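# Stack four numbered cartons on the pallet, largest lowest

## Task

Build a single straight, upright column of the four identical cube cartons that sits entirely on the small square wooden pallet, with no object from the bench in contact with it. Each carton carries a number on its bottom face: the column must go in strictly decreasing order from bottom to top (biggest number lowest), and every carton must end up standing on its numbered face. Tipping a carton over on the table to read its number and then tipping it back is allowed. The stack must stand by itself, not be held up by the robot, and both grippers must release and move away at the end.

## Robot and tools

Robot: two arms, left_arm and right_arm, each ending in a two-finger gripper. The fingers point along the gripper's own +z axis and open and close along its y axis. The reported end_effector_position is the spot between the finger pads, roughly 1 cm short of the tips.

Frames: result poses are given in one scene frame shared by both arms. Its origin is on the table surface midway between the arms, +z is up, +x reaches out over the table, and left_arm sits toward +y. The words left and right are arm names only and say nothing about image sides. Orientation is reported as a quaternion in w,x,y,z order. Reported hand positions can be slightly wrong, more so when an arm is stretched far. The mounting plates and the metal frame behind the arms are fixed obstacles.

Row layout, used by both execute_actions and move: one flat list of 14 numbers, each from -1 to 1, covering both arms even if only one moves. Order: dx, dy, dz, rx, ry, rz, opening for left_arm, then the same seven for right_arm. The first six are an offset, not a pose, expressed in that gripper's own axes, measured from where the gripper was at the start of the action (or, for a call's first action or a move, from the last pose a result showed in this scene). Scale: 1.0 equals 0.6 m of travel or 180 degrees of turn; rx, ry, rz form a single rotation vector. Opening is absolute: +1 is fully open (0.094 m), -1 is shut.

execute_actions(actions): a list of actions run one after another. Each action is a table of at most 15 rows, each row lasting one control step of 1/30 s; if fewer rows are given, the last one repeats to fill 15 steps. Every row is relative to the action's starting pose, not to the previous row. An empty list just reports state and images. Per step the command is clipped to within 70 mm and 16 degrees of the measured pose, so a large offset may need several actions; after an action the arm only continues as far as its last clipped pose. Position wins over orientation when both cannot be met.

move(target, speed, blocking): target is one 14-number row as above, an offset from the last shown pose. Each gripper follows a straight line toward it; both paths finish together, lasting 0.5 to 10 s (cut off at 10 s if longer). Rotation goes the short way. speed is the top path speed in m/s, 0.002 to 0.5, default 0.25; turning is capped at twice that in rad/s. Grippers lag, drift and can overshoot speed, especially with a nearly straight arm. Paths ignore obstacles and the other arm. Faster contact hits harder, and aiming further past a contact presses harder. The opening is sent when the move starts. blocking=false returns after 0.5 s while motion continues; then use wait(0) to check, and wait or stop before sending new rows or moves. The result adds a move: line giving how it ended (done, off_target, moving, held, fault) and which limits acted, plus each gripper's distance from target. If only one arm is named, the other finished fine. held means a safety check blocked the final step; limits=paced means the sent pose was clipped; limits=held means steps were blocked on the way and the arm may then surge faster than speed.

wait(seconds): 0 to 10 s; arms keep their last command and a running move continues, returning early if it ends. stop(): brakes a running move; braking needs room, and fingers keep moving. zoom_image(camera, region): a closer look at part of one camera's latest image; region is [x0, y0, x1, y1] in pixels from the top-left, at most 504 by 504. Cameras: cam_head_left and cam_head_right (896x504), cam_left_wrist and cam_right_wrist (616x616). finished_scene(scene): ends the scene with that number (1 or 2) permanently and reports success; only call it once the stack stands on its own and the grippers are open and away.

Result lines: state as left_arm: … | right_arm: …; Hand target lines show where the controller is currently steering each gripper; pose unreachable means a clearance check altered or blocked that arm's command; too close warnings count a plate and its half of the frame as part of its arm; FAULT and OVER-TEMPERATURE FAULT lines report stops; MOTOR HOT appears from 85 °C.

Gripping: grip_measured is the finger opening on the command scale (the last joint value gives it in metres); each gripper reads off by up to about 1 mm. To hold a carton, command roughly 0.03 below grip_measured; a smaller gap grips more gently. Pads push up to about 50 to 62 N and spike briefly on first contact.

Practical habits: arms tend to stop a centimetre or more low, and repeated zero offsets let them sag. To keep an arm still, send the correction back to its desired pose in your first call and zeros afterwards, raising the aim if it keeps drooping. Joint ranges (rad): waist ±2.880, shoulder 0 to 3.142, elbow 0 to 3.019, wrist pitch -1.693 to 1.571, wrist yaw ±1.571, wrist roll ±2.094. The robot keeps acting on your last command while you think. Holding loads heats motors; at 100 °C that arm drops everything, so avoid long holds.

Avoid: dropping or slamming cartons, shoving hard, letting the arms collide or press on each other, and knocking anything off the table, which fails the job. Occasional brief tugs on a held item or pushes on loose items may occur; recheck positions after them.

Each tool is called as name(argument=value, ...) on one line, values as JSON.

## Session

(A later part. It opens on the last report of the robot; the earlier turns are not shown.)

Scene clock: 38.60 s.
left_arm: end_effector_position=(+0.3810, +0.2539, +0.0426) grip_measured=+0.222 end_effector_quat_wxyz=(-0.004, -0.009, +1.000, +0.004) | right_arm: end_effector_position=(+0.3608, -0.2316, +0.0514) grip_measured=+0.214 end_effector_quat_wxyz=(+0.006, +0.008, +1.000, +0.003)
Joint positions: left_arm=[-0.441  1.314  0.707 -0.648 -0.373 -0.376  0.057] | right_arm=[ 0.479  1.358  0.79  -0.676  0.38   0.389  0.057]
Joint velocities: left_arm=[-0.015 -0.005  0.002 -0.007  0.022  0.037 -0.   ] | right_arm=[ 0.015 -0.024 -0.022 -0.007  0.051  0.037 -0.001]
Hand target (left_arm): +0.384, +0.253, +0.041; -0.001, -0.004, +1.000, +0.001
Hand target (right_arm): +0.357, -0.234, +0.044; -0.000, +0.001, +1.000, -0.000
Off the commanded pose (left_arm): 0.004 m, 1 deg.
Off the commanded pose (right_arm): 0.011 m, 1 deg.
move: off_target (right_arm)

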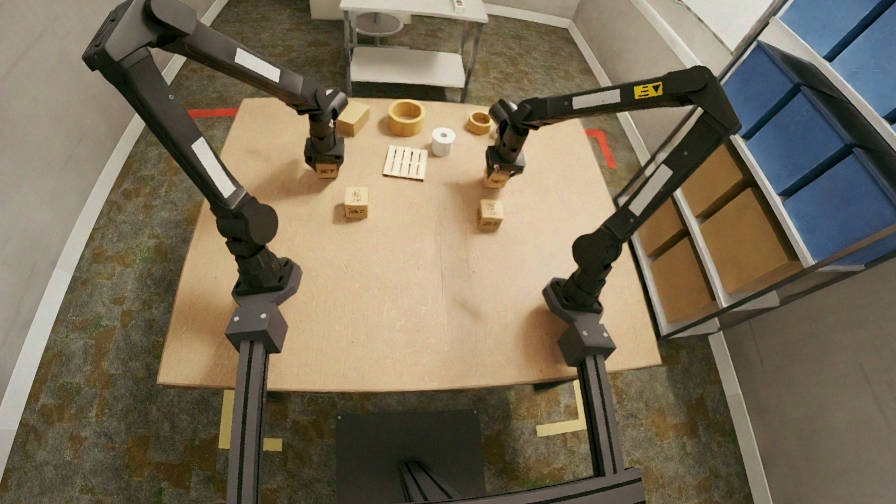

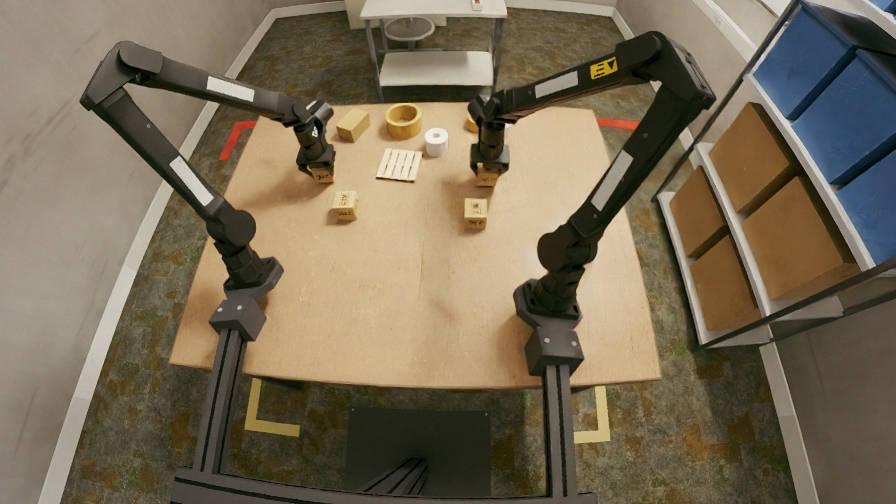

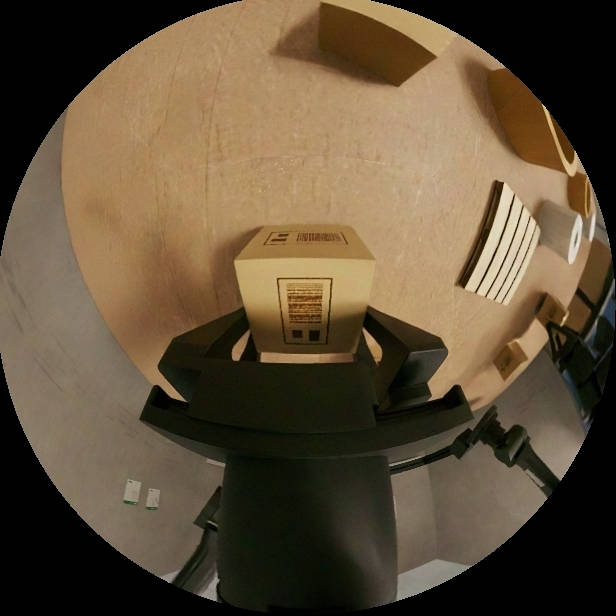

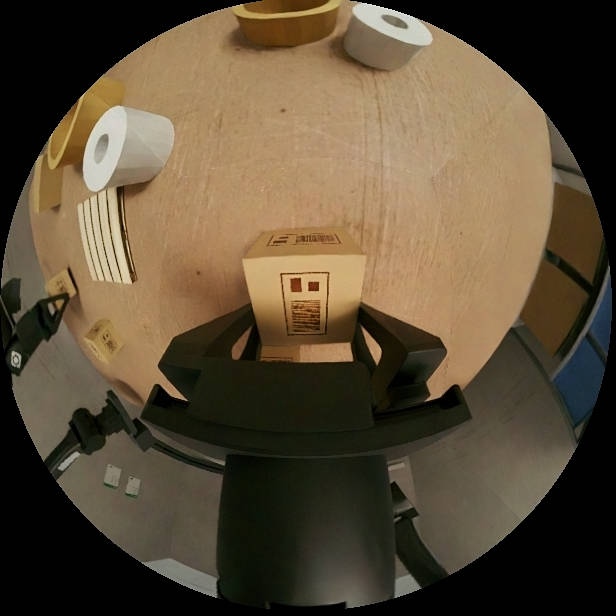

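move(target=[0,0,0.02,0,0,0,0.18,0,0,0.028,0,0,0,0.18], speed=0.03)

execute_actions(actions=[[[0,0,0,0,0,0,0.7,0,0,0,0,0,0,0.7]]])

move(target=[0,0,-0.12,0,-0.01,0,0.7,0,0,-0.12,0,-0.01,0,0.7])

move(target=[0.2,-0.15,0,0,-0.01,0,0.7,0.19,0.06,0,0,-0.01,0,0.7])

Scene clock: 39.83 s.
left_arm: end_effector_position=(+0.3802, +0.2536, +0.0352) grip_measured=+0.222 end_effector_quat_wxyz=(-0.002, -0.010, +1.000, +0.004) | right_arm: end_effector_position=(+0.3673, -0.2283, +0.0460) grip_measured=+0.214 end_effector_quat_wxyz=(+0.016, +0.014, +1.000, +0.009)
Joint positions: left_arm=[-0.435  1.33   0.698 -0.618 -0.373 -0.373  0.057] | right_arm=[ 0.474  1.374  0.79  -0.634  0.375  0.386  0.057]
Joint velocities: left_arm=[-0.005 -0.005 -0.002  0.012  0.051 -0.066 -0.001] | right_arm=[-0.015 -0.015 -0.027  0.007  0.051 -0.022  0.   ]
Hand target (left_arm): +0.381, +0.254, +0.031; -0.004, -0.009, +1.000, +0.004
Hand target (right_arm): +0.361, -0.232, +0.035; +0.006, +0.008, +1.000, +0.003
Off the commanded pose (left_arm): 0.005 m, 0 deg.
Off the commanded pose (right_arm): 0.013 m, 2 deg.
move: off_target (right_arm)

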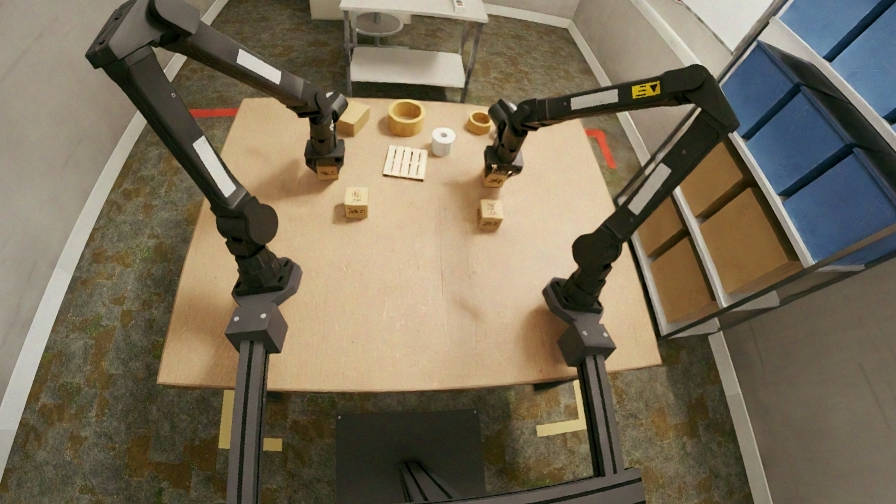

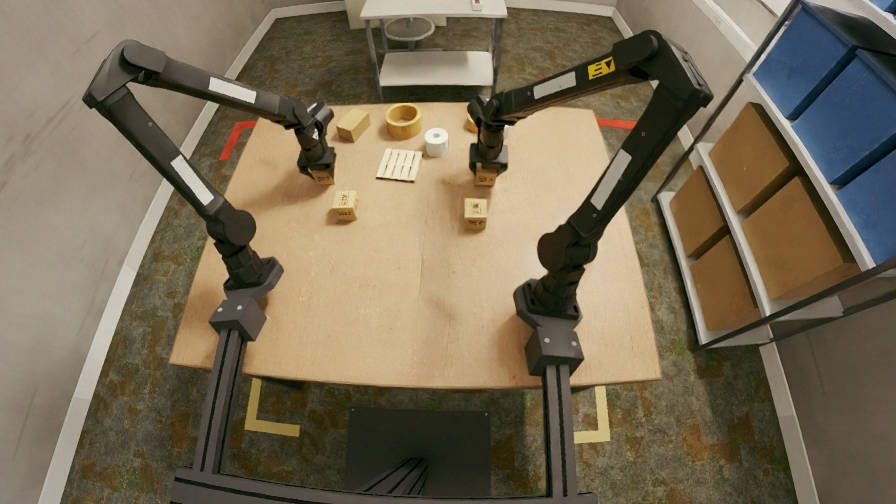

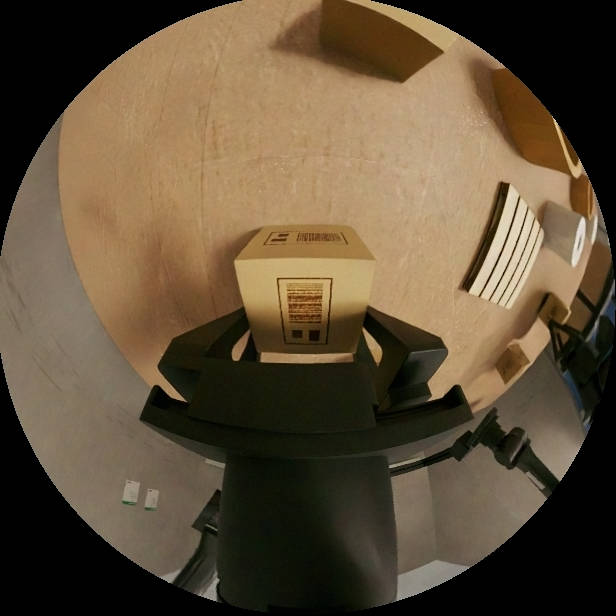

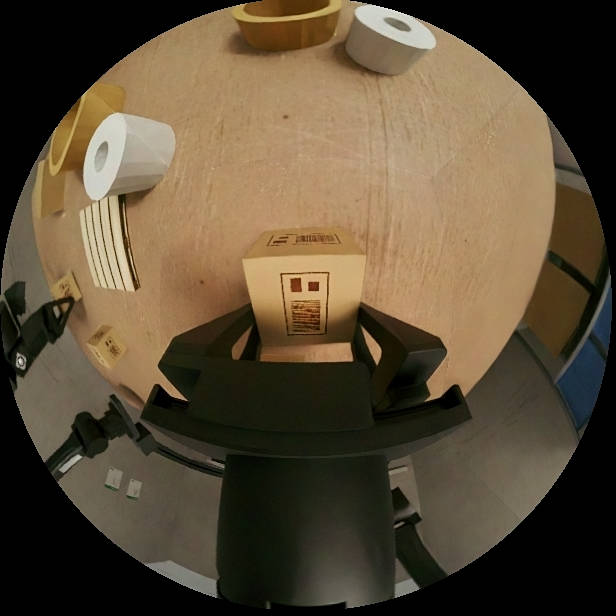

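Scene clock: 40.33 s.
left_arm: end_effector_position=(+0.3802, +0.2536, +0.0352) grip_measured=+0.698 end_effector_quat_wxyz=(-0.002, -0.010, +1.000, +0.004) | right_arm: end_effector_position=(+0.3673, -0.2283, +0.0460) grip_measured=+0.697 end_effector_quat_wxyz=(+0.016, +0.014, +1.000, +0.009)
Joint positions: left_arm=[-0.435  1.33   0.698 -0.618 -0.373 -0.373  0.08 ] | right_arm=[ 0.474  1.374  0.79  -0.634  0.375  0.386  0.08 ]
Joint velocities: left_arm=[-0.015 -0.015  0.007 -0.002  0.022  0.066 -0.002] | right_arm=[ 0.005 -0.005  0.007 -0.002  0.022 -0.051 -0.   ]
Hand target (left_arm): +0.380, +0.254, +0.035; -0.002, -0.010, +1.000, +0.004
Hand target (right_arm): +0.367, -0.228, +0.046; +0.016, +0.014, +1.000, +0.009
Off the commanded pose (left_arm): 0.000 m, 0 deg.
Off the commanded pose (right_arm): 0.000 m, 0 deg.

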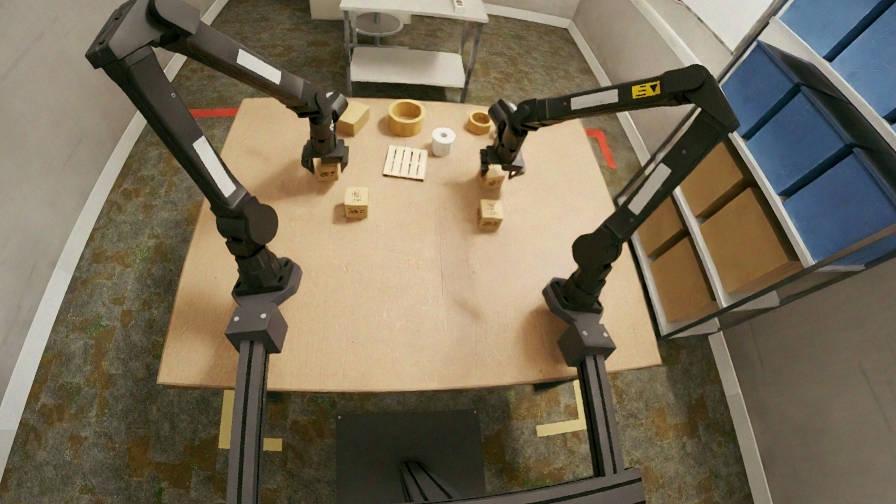

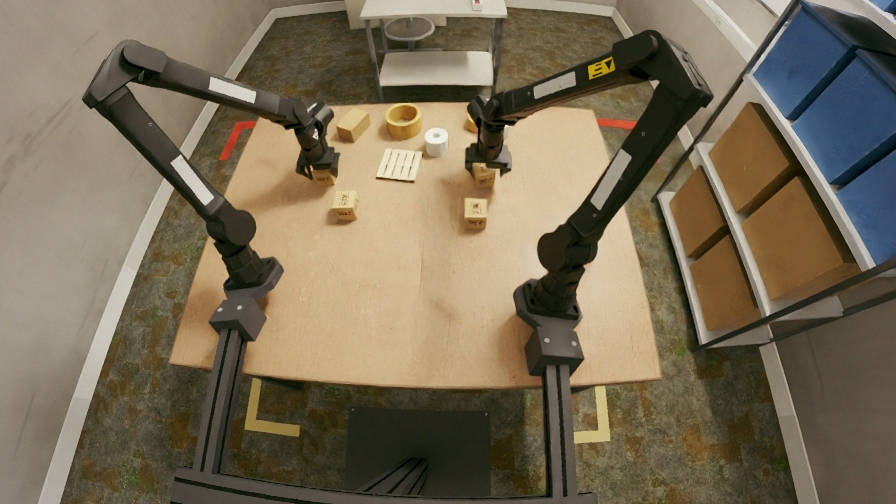

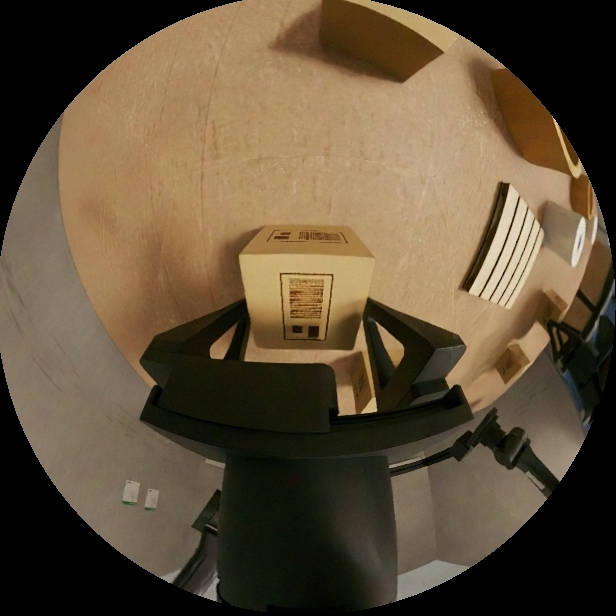

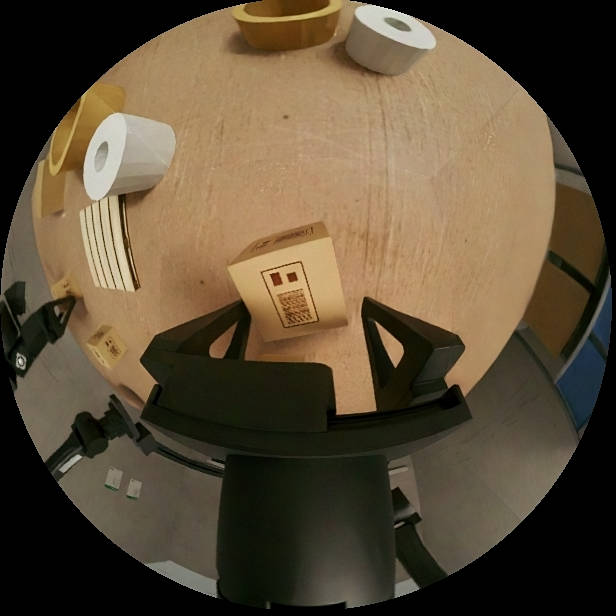

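Scene clock: 41.13 s.
left_arm: end_effector_position=(+0.3684, +0.2567, +0.0987) grip_measured=+0.698 end_effector_quat_wxyz=(+0.004, -0.001, +1.000, +0.008) | right_arm: end_effector_position=(+0.3494, -0.2338, +0.1061) grip_measured=+0.697 end_effector_quat_wxyz=(+0.019, +0.002, +1.000, +0.001)
Joint positions: left_arm=[-0.521  1.158  0.713 -0.829 -0.411 -0.44   0.08 ] | right_arm=[ 0.555  1.216  0.79  -0.824  0.417  0.444  0.08 ]
Joint velocities: left_arm=[-0.005  0.005 -0.012  0.007 -0.051  0.022 -0.002] | right_arm=[ 0.005 -0.005  0.002 -0.002 -0.051  0.022 -0.001]
Hand target (left_arm): +0.380, +0.253, +0.107; +0.014, -0.010, +1.000, +0.004
Hand target (right_arm): +0.364, -0.229, +0.117; +0.032, +0.014, +0.999, +0.008
Off the commanded pose (left_arm): 0.015 m, 2 deg.
Off the commanded pose (right_arm): 0.020 m, 2 deg.
move: off_target (left_arm, right_arm)

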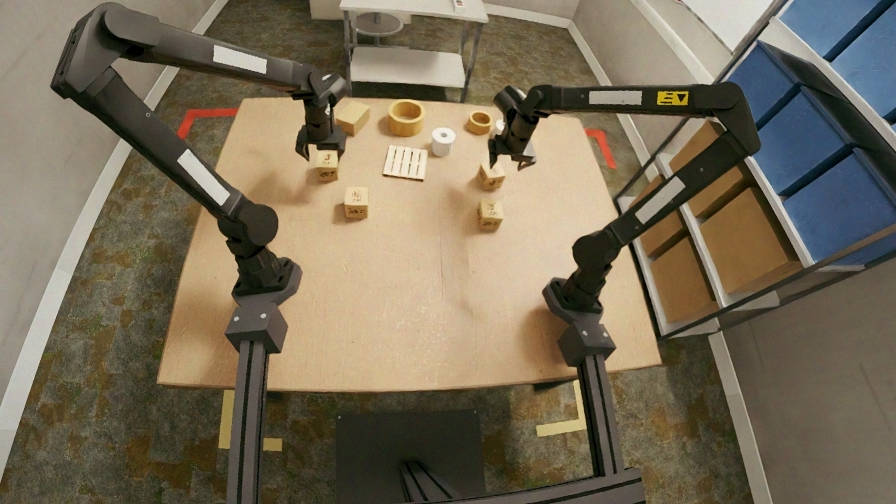

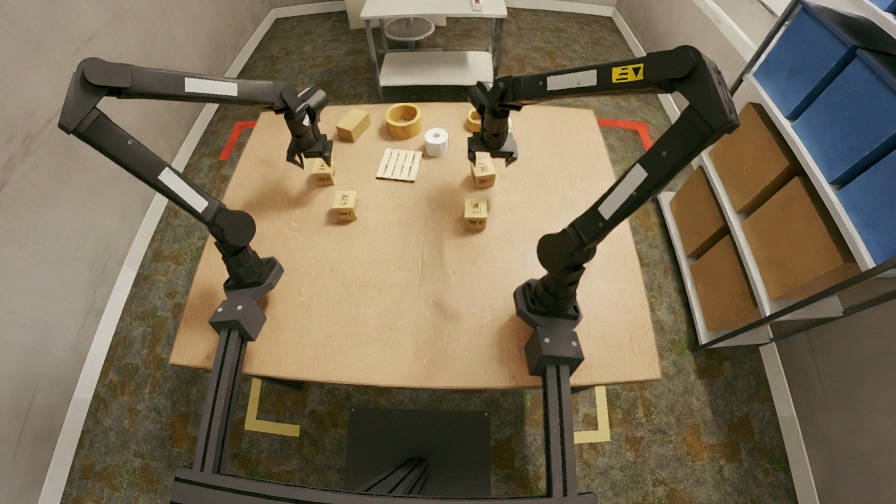

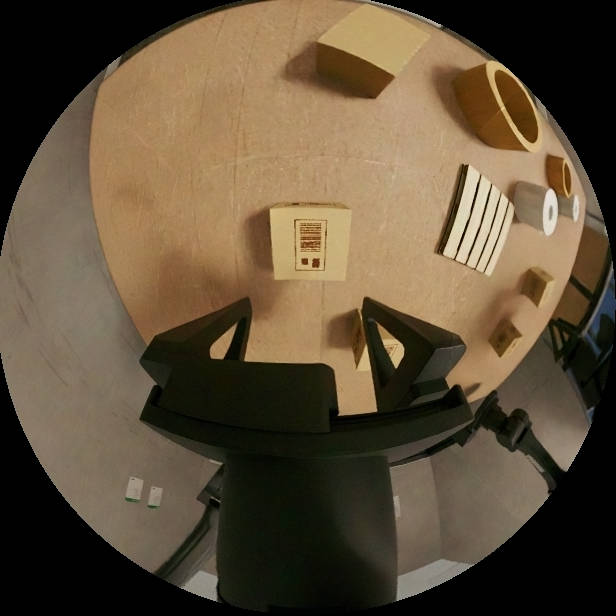

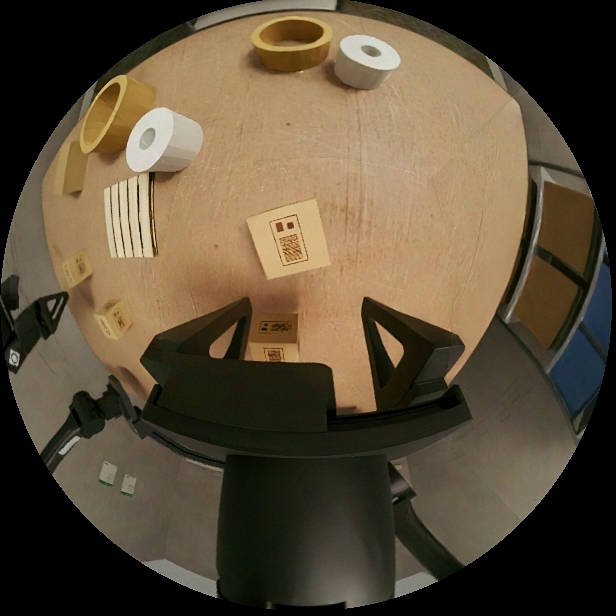

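Scene clock: 42.40 s.
left_arm: end_effector_position=(+0.2464, +0.1693, +0.0968) grip_measured=+0.698 end_effector_quat_wxyz=(+0.019, +0.009, +1.000, +0.010) | right_arm: end_effector_position=(+0.2350, -0.1995, +0.0961) grip_measured=+0.697 end_effector_quat_wxyz=(+0.027, -0.009, +1.000, -0.008)
Joint positions: left_arm=[-0.994  1.253  0.567 -0.805 -0.525 -0.93   0.08 ] | right_arm=[ 0.842  1.165  0.56  -0.783  0.514  0.732  0.08 ]
Joint velocities: left_arm=[-0.005  0.005  0.012  0.002  0.007 -0.022 -0.001] | right_arm=[ 0.005 -0.005  0.022 -0.017 -0.022  0.022 -0.   ]
Hand target (left_arm): +0.249, +0.167, +0.096; +0.022, -0.000, +1.000, +0.009
Hand target (right_arm): +0.236, -0.199, +0.099; +0.034, +0.001, +0.999, -0.002
Off the commanded pose (left_arm): 0.004 m, 1 deg.
Off the commanded pose (right_arm): 0.006 m, 2 deg.
move: done

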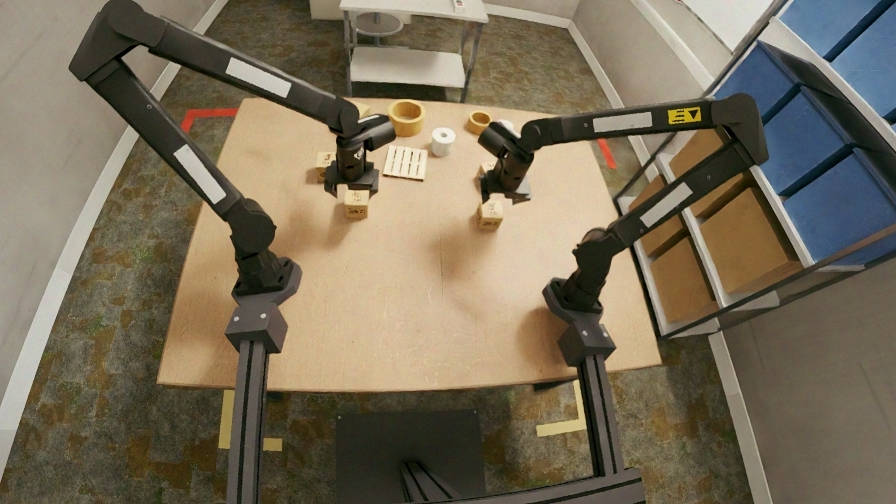

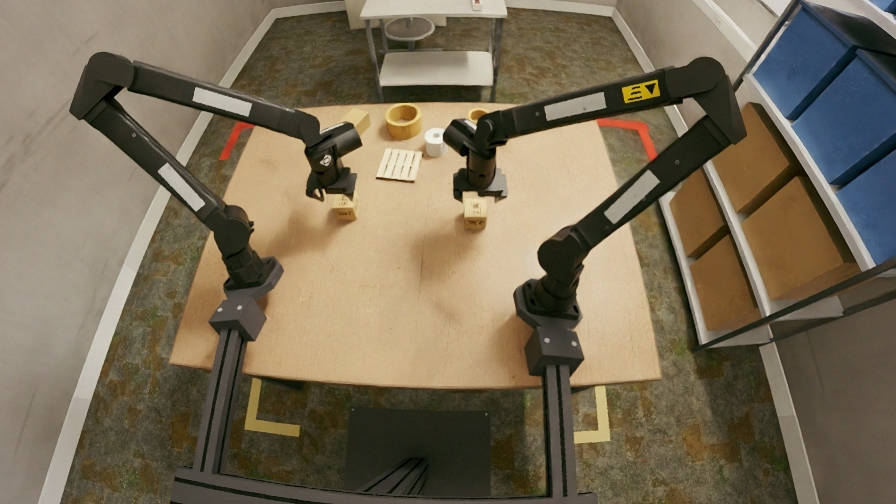

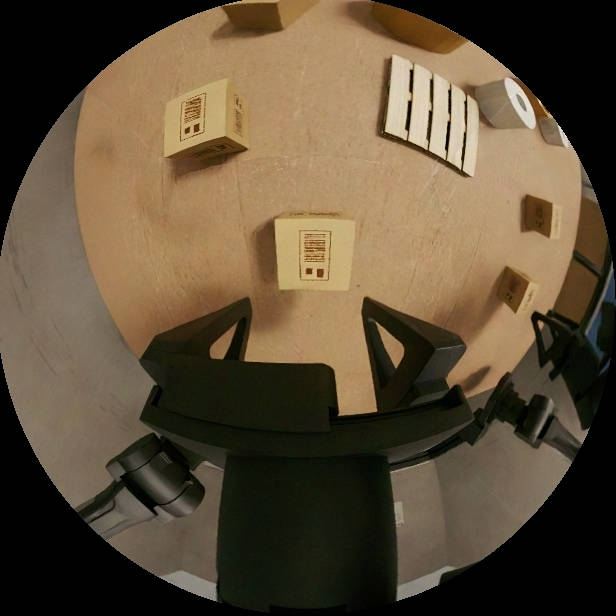

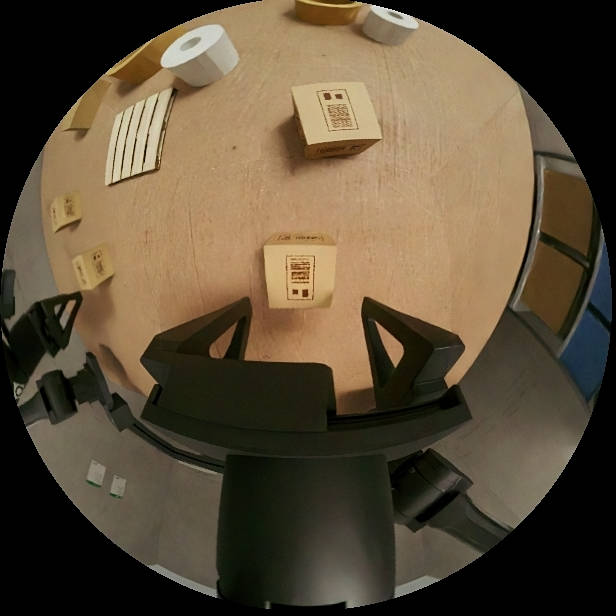

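move(target=[-0.028,-0.01,0.108,0.005,0.012,0,0.7,-0.008,0.008,0.105,-0.004,0.018,0,0.7], speed=0.1)

execute_actions(actions=[[[0,0,0,0,0,0,0.18,0,0,0,0,0,0,0.18]]])

move(target=[0,0.05,-0.25,0,0,0,0.18,-0.03,0.03,-0.14,0,0,0,0.18])

move(target=[-0.1,0.12,-0.03,0,0,0,0.18,-0.27,0.35,-0.02,0,0,0.04,0.18])

Scene clock: 43.87 s.
left_arm: end_effector_position=(+0.2635, +0.1654, +0.0351) grip_measured=+0.698 end_effector_quat_wxyz=(-0.000, +0.005, +1.000, +0.004) | right_arm: end_effector_position=(+0.2495, -0.1914, +0.0424) grip_measured=+0.697 end_effector_quat_wxyz=(+0.007, -0.001, +1.000, +0.006)
Joint positions: left_arm=[-0.84   1.423  0.557 -0.56  -0.47  -0.772  0.08 ] | right_arm=[ 0.72   1.331  0.56  -0.571  0.443  0.621  0.08 ]
Joint velocities: left_arm=[-0.005  0.005 -0.002 -0.002 -0.007  0.095 -0.001] | right_arm=[-0.015 -0.015  0.012  0.002  0.022 -0.022  0.001]
Hand target (left_arm): +0.265, +0.164, +0.033; -0.001, +0.009, +1.000, +0.002
Hand target (right_arm): +0.244, -0.196, +0.035; -0.001, -0.008, +1.000, -0.001
Off the commanded pose (left_arm): 0.003 m, 1 deg.
Off the commanded pose (right_arm): 0.012 m, 2 deg.
move: off_target (right_arm)

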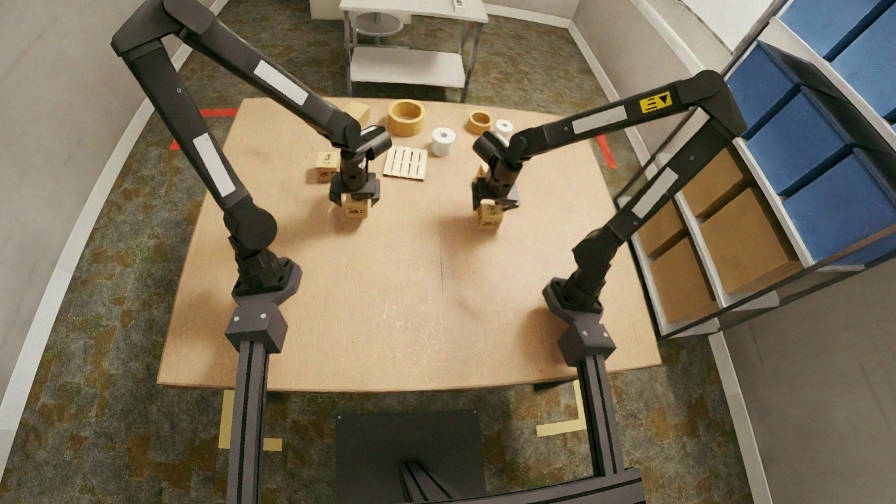

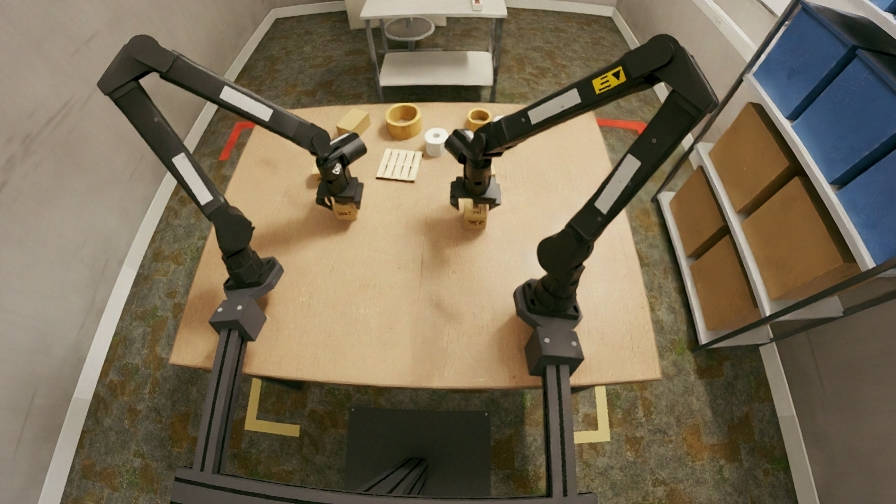

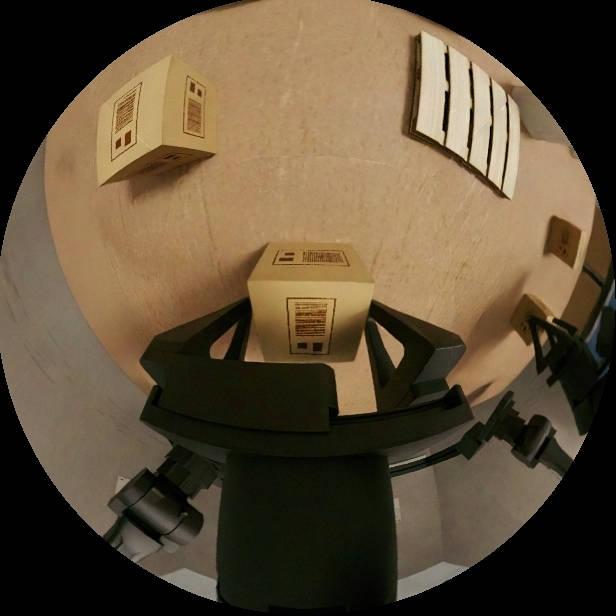

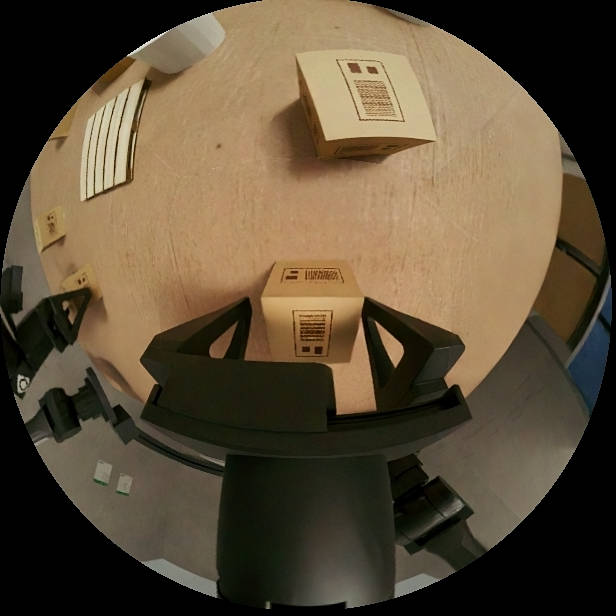

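Scene clock: 44.37 s.
left_arm: end_effector_position=(+0.2634, +0.1654, +0.0351) grip_measured=+0.222 end_effector_quat_wxyz=(-0.001, +0.006, +1.000, +0.004) | right_arm: end_effector_position=(+0.2495, -0.1915, +0.0424) grip_measured=+0.213 end_effector_quat_wxyz=(+0.007, -0.001, +1.000, +0.005)
Joint positions: left_arm=[-0.84   1.423  0.557 -0.56  -0.47  -0.772  0.057] | right_arm=[ 0.72   1.331  0.56  -0.571  0.443  0.621  0.057]
Joint velocities: left_arm=[ 0.005  0.015  0.002 -0.007 -0.022  0.007 -0.001] | right_arm=[-0.005 -0.015 -0.012  0.007 -0.037 -0.007 -0.   ]
Hand target (left_arm): +0.263, +0.165, +0.035; -0.000, +0.005, +1.000, +0.004
Hand target (right_arm): +0.249, -0.191, +0.042; +0.007, -0.001, +1.000, +0.006
Off the commanded pose (left_arm): 0.000 m, 0 deg.
Off the commanded pose (right_arm): 0.000 m, 0 deg.

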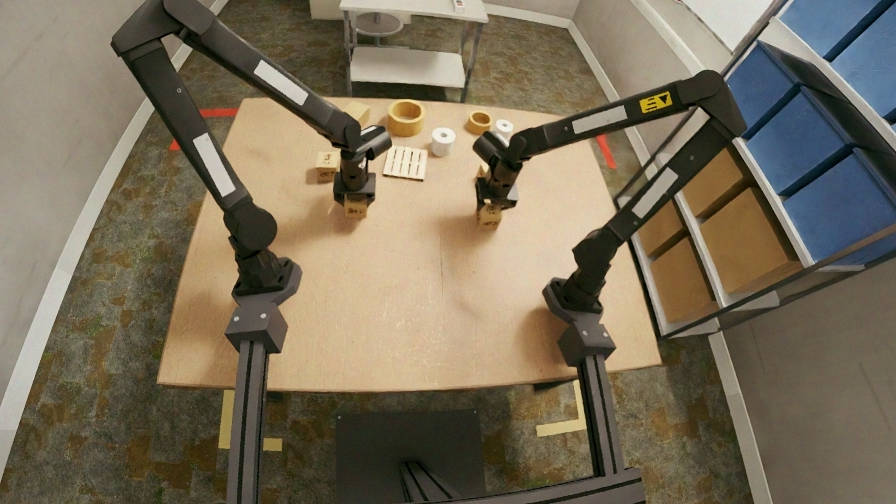

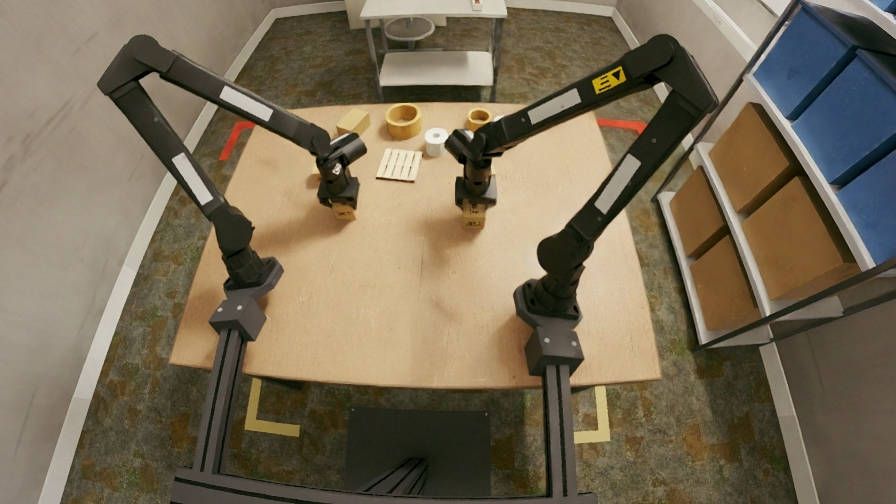

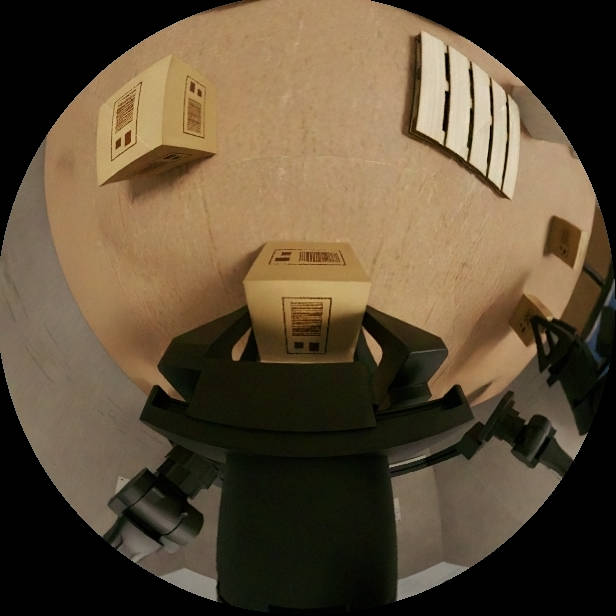

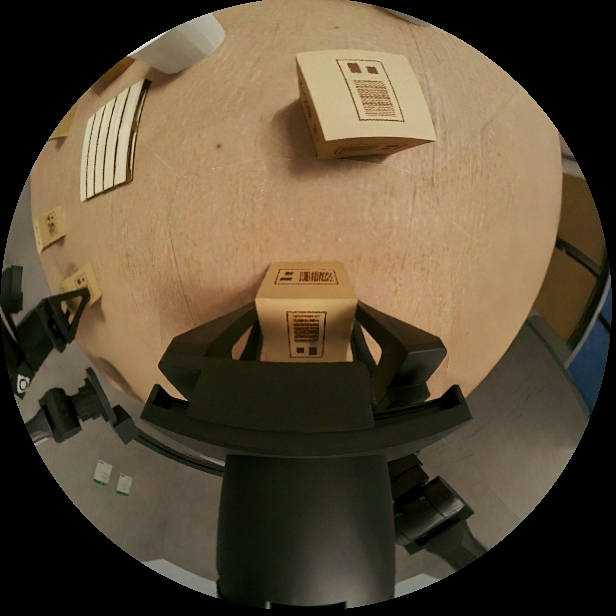

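Scene clock: 45.53 s.
left_arm: end_effector_position=(+0.2539, +0.2022, +0.1736) grip_measured=+0.222 end_effector_quat_wxyz=(-0.009, +0.016, +1.000, +0.014) | right_arm: end_effector_position=(+0.2497, -0.1839, +0.1111) grip_measured=+0.213 end_effector_quat_wxyz=(-0.009, -0.015, +1.000, -0.011)
Joint positions: left_arm=[-1.024  1.047  0.669 -1.172 -0.486 -0.972  0.057] | right_arm=[ 0.844  1.222  0.672 -0.903  0.469  0.753  0.057]
Joint velocities: left_arm=[-0.005 -0.015  0.017 -0.012  0.051 -0.022 -0.002] | right_arm=[-0.005 -0.005  0.007 -0.002 -0.066 -0.007  0.   ]
Hand target (left_arm): +0.264, +0.195, +0.185; +0.000, +0.006, +1.000, +0.004
Hand target (right_arm): +0.265, -0.175, +0.126; +0.007, -0.001, +1.000, +0.004
Off the commanded pose (left_arm): 0.017 m, 2 deg.
Off the commanded pose (right_arm): 0.025 m, 3 deg.
move: off_target (left_arm, right_arm)

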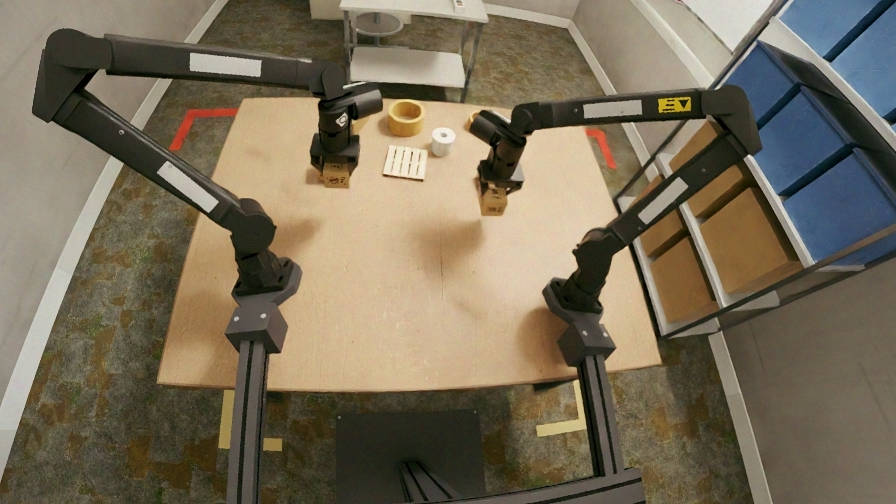

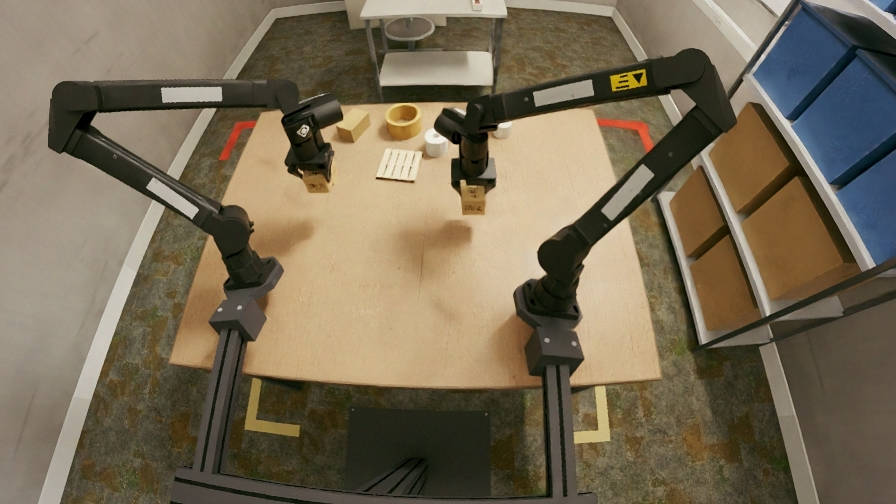

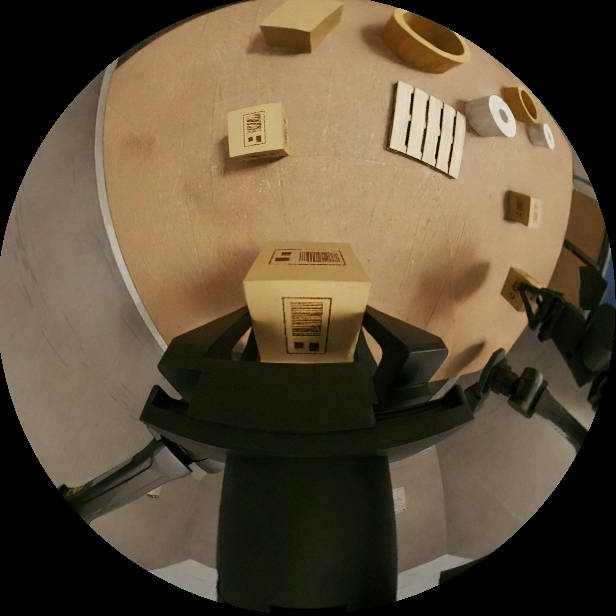

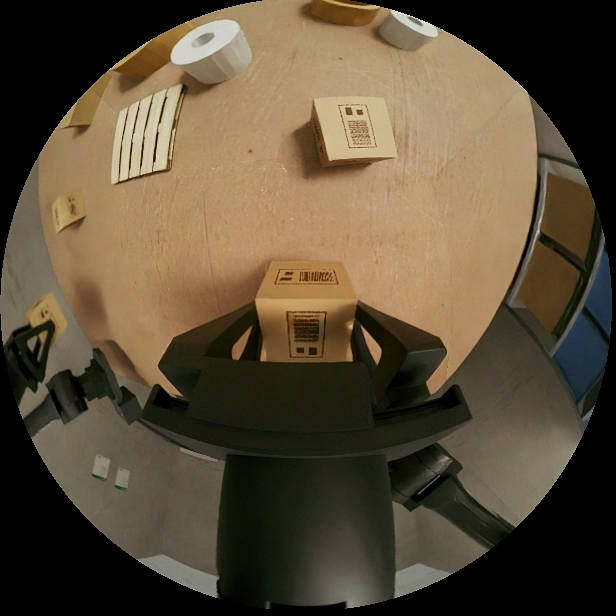

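Scene clock: 47.10 s.
left_arm: end_effector_position=(+0.3010, +0.2733, +0.1772) grip_measured=+0.222 end_effector_quat_wxyz=(-0.024, +0.020, +0.999, +0.026) | right_arm: end_effector_position=(+0.4021, +0.0137, +0.1120) grip_measured=+0.213 end_effector_quat_wxyz=(-0.015, +0.043, +0.999, -0.019)
Joint positions: left_arm=[-0.714  0.921  0.7   -1.215 -0.455 -0.636  0.057] | right_arm=[ 0.906  1.829  1.434 -1.111  0.475  0.946  0.057]
Joint velocities: left_arm=[-0.015 -0.015  0.007 -0.012  0.037 -0.037 -0.   ] | right_arm=[ 0.005 -0.015 -0.012  0.017 -0.037 -0.051  0.   ]
Hand target (left_arm): +0.315, +0.272, +0.192; -0.010, +0.016, +1.000, +0.014
Hand target (right_arm): +0.408, +0.029, +0.118; -0.008, +0.048, +0.999, -0.012
Off the commanded pose (left_arm): 0.022 m, 2 deg.
Off the commanded pose (right_arm): 0.018 m, 1 deg.
move: off_target (left_arm, right_arm)

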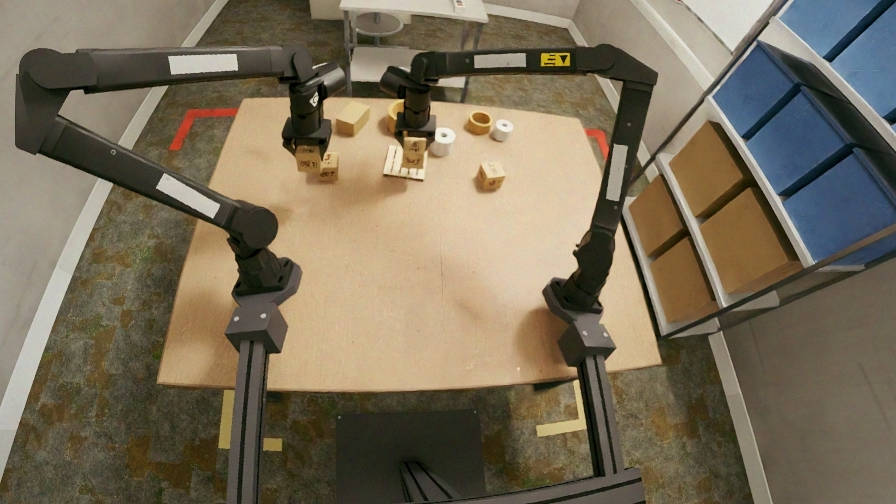

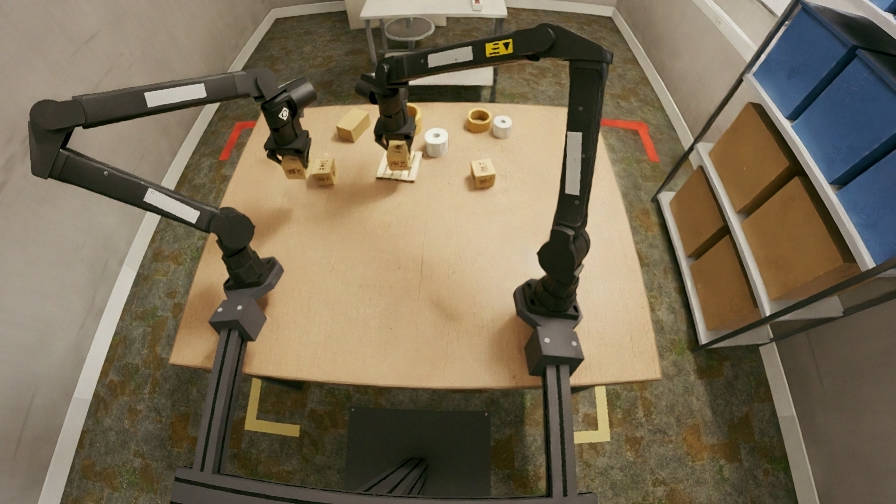

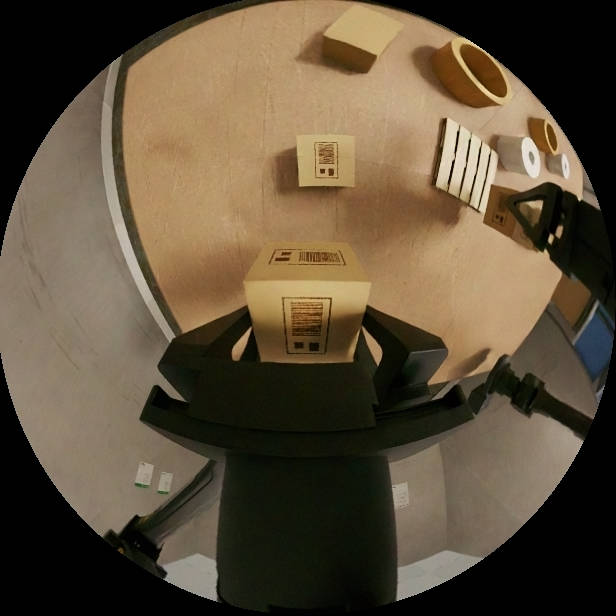

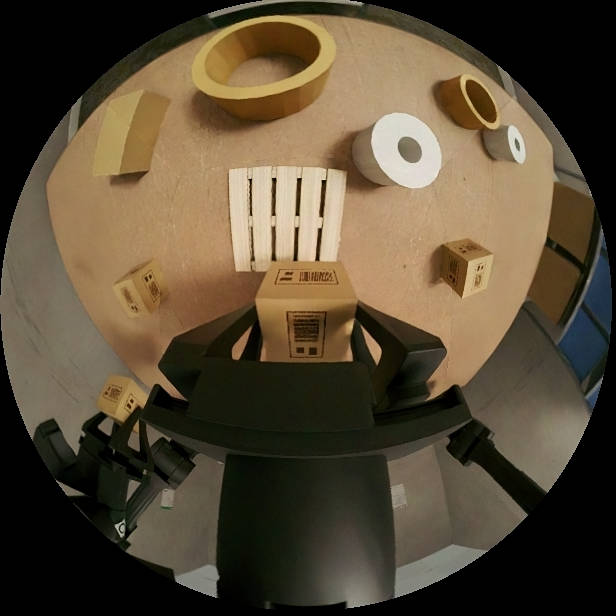

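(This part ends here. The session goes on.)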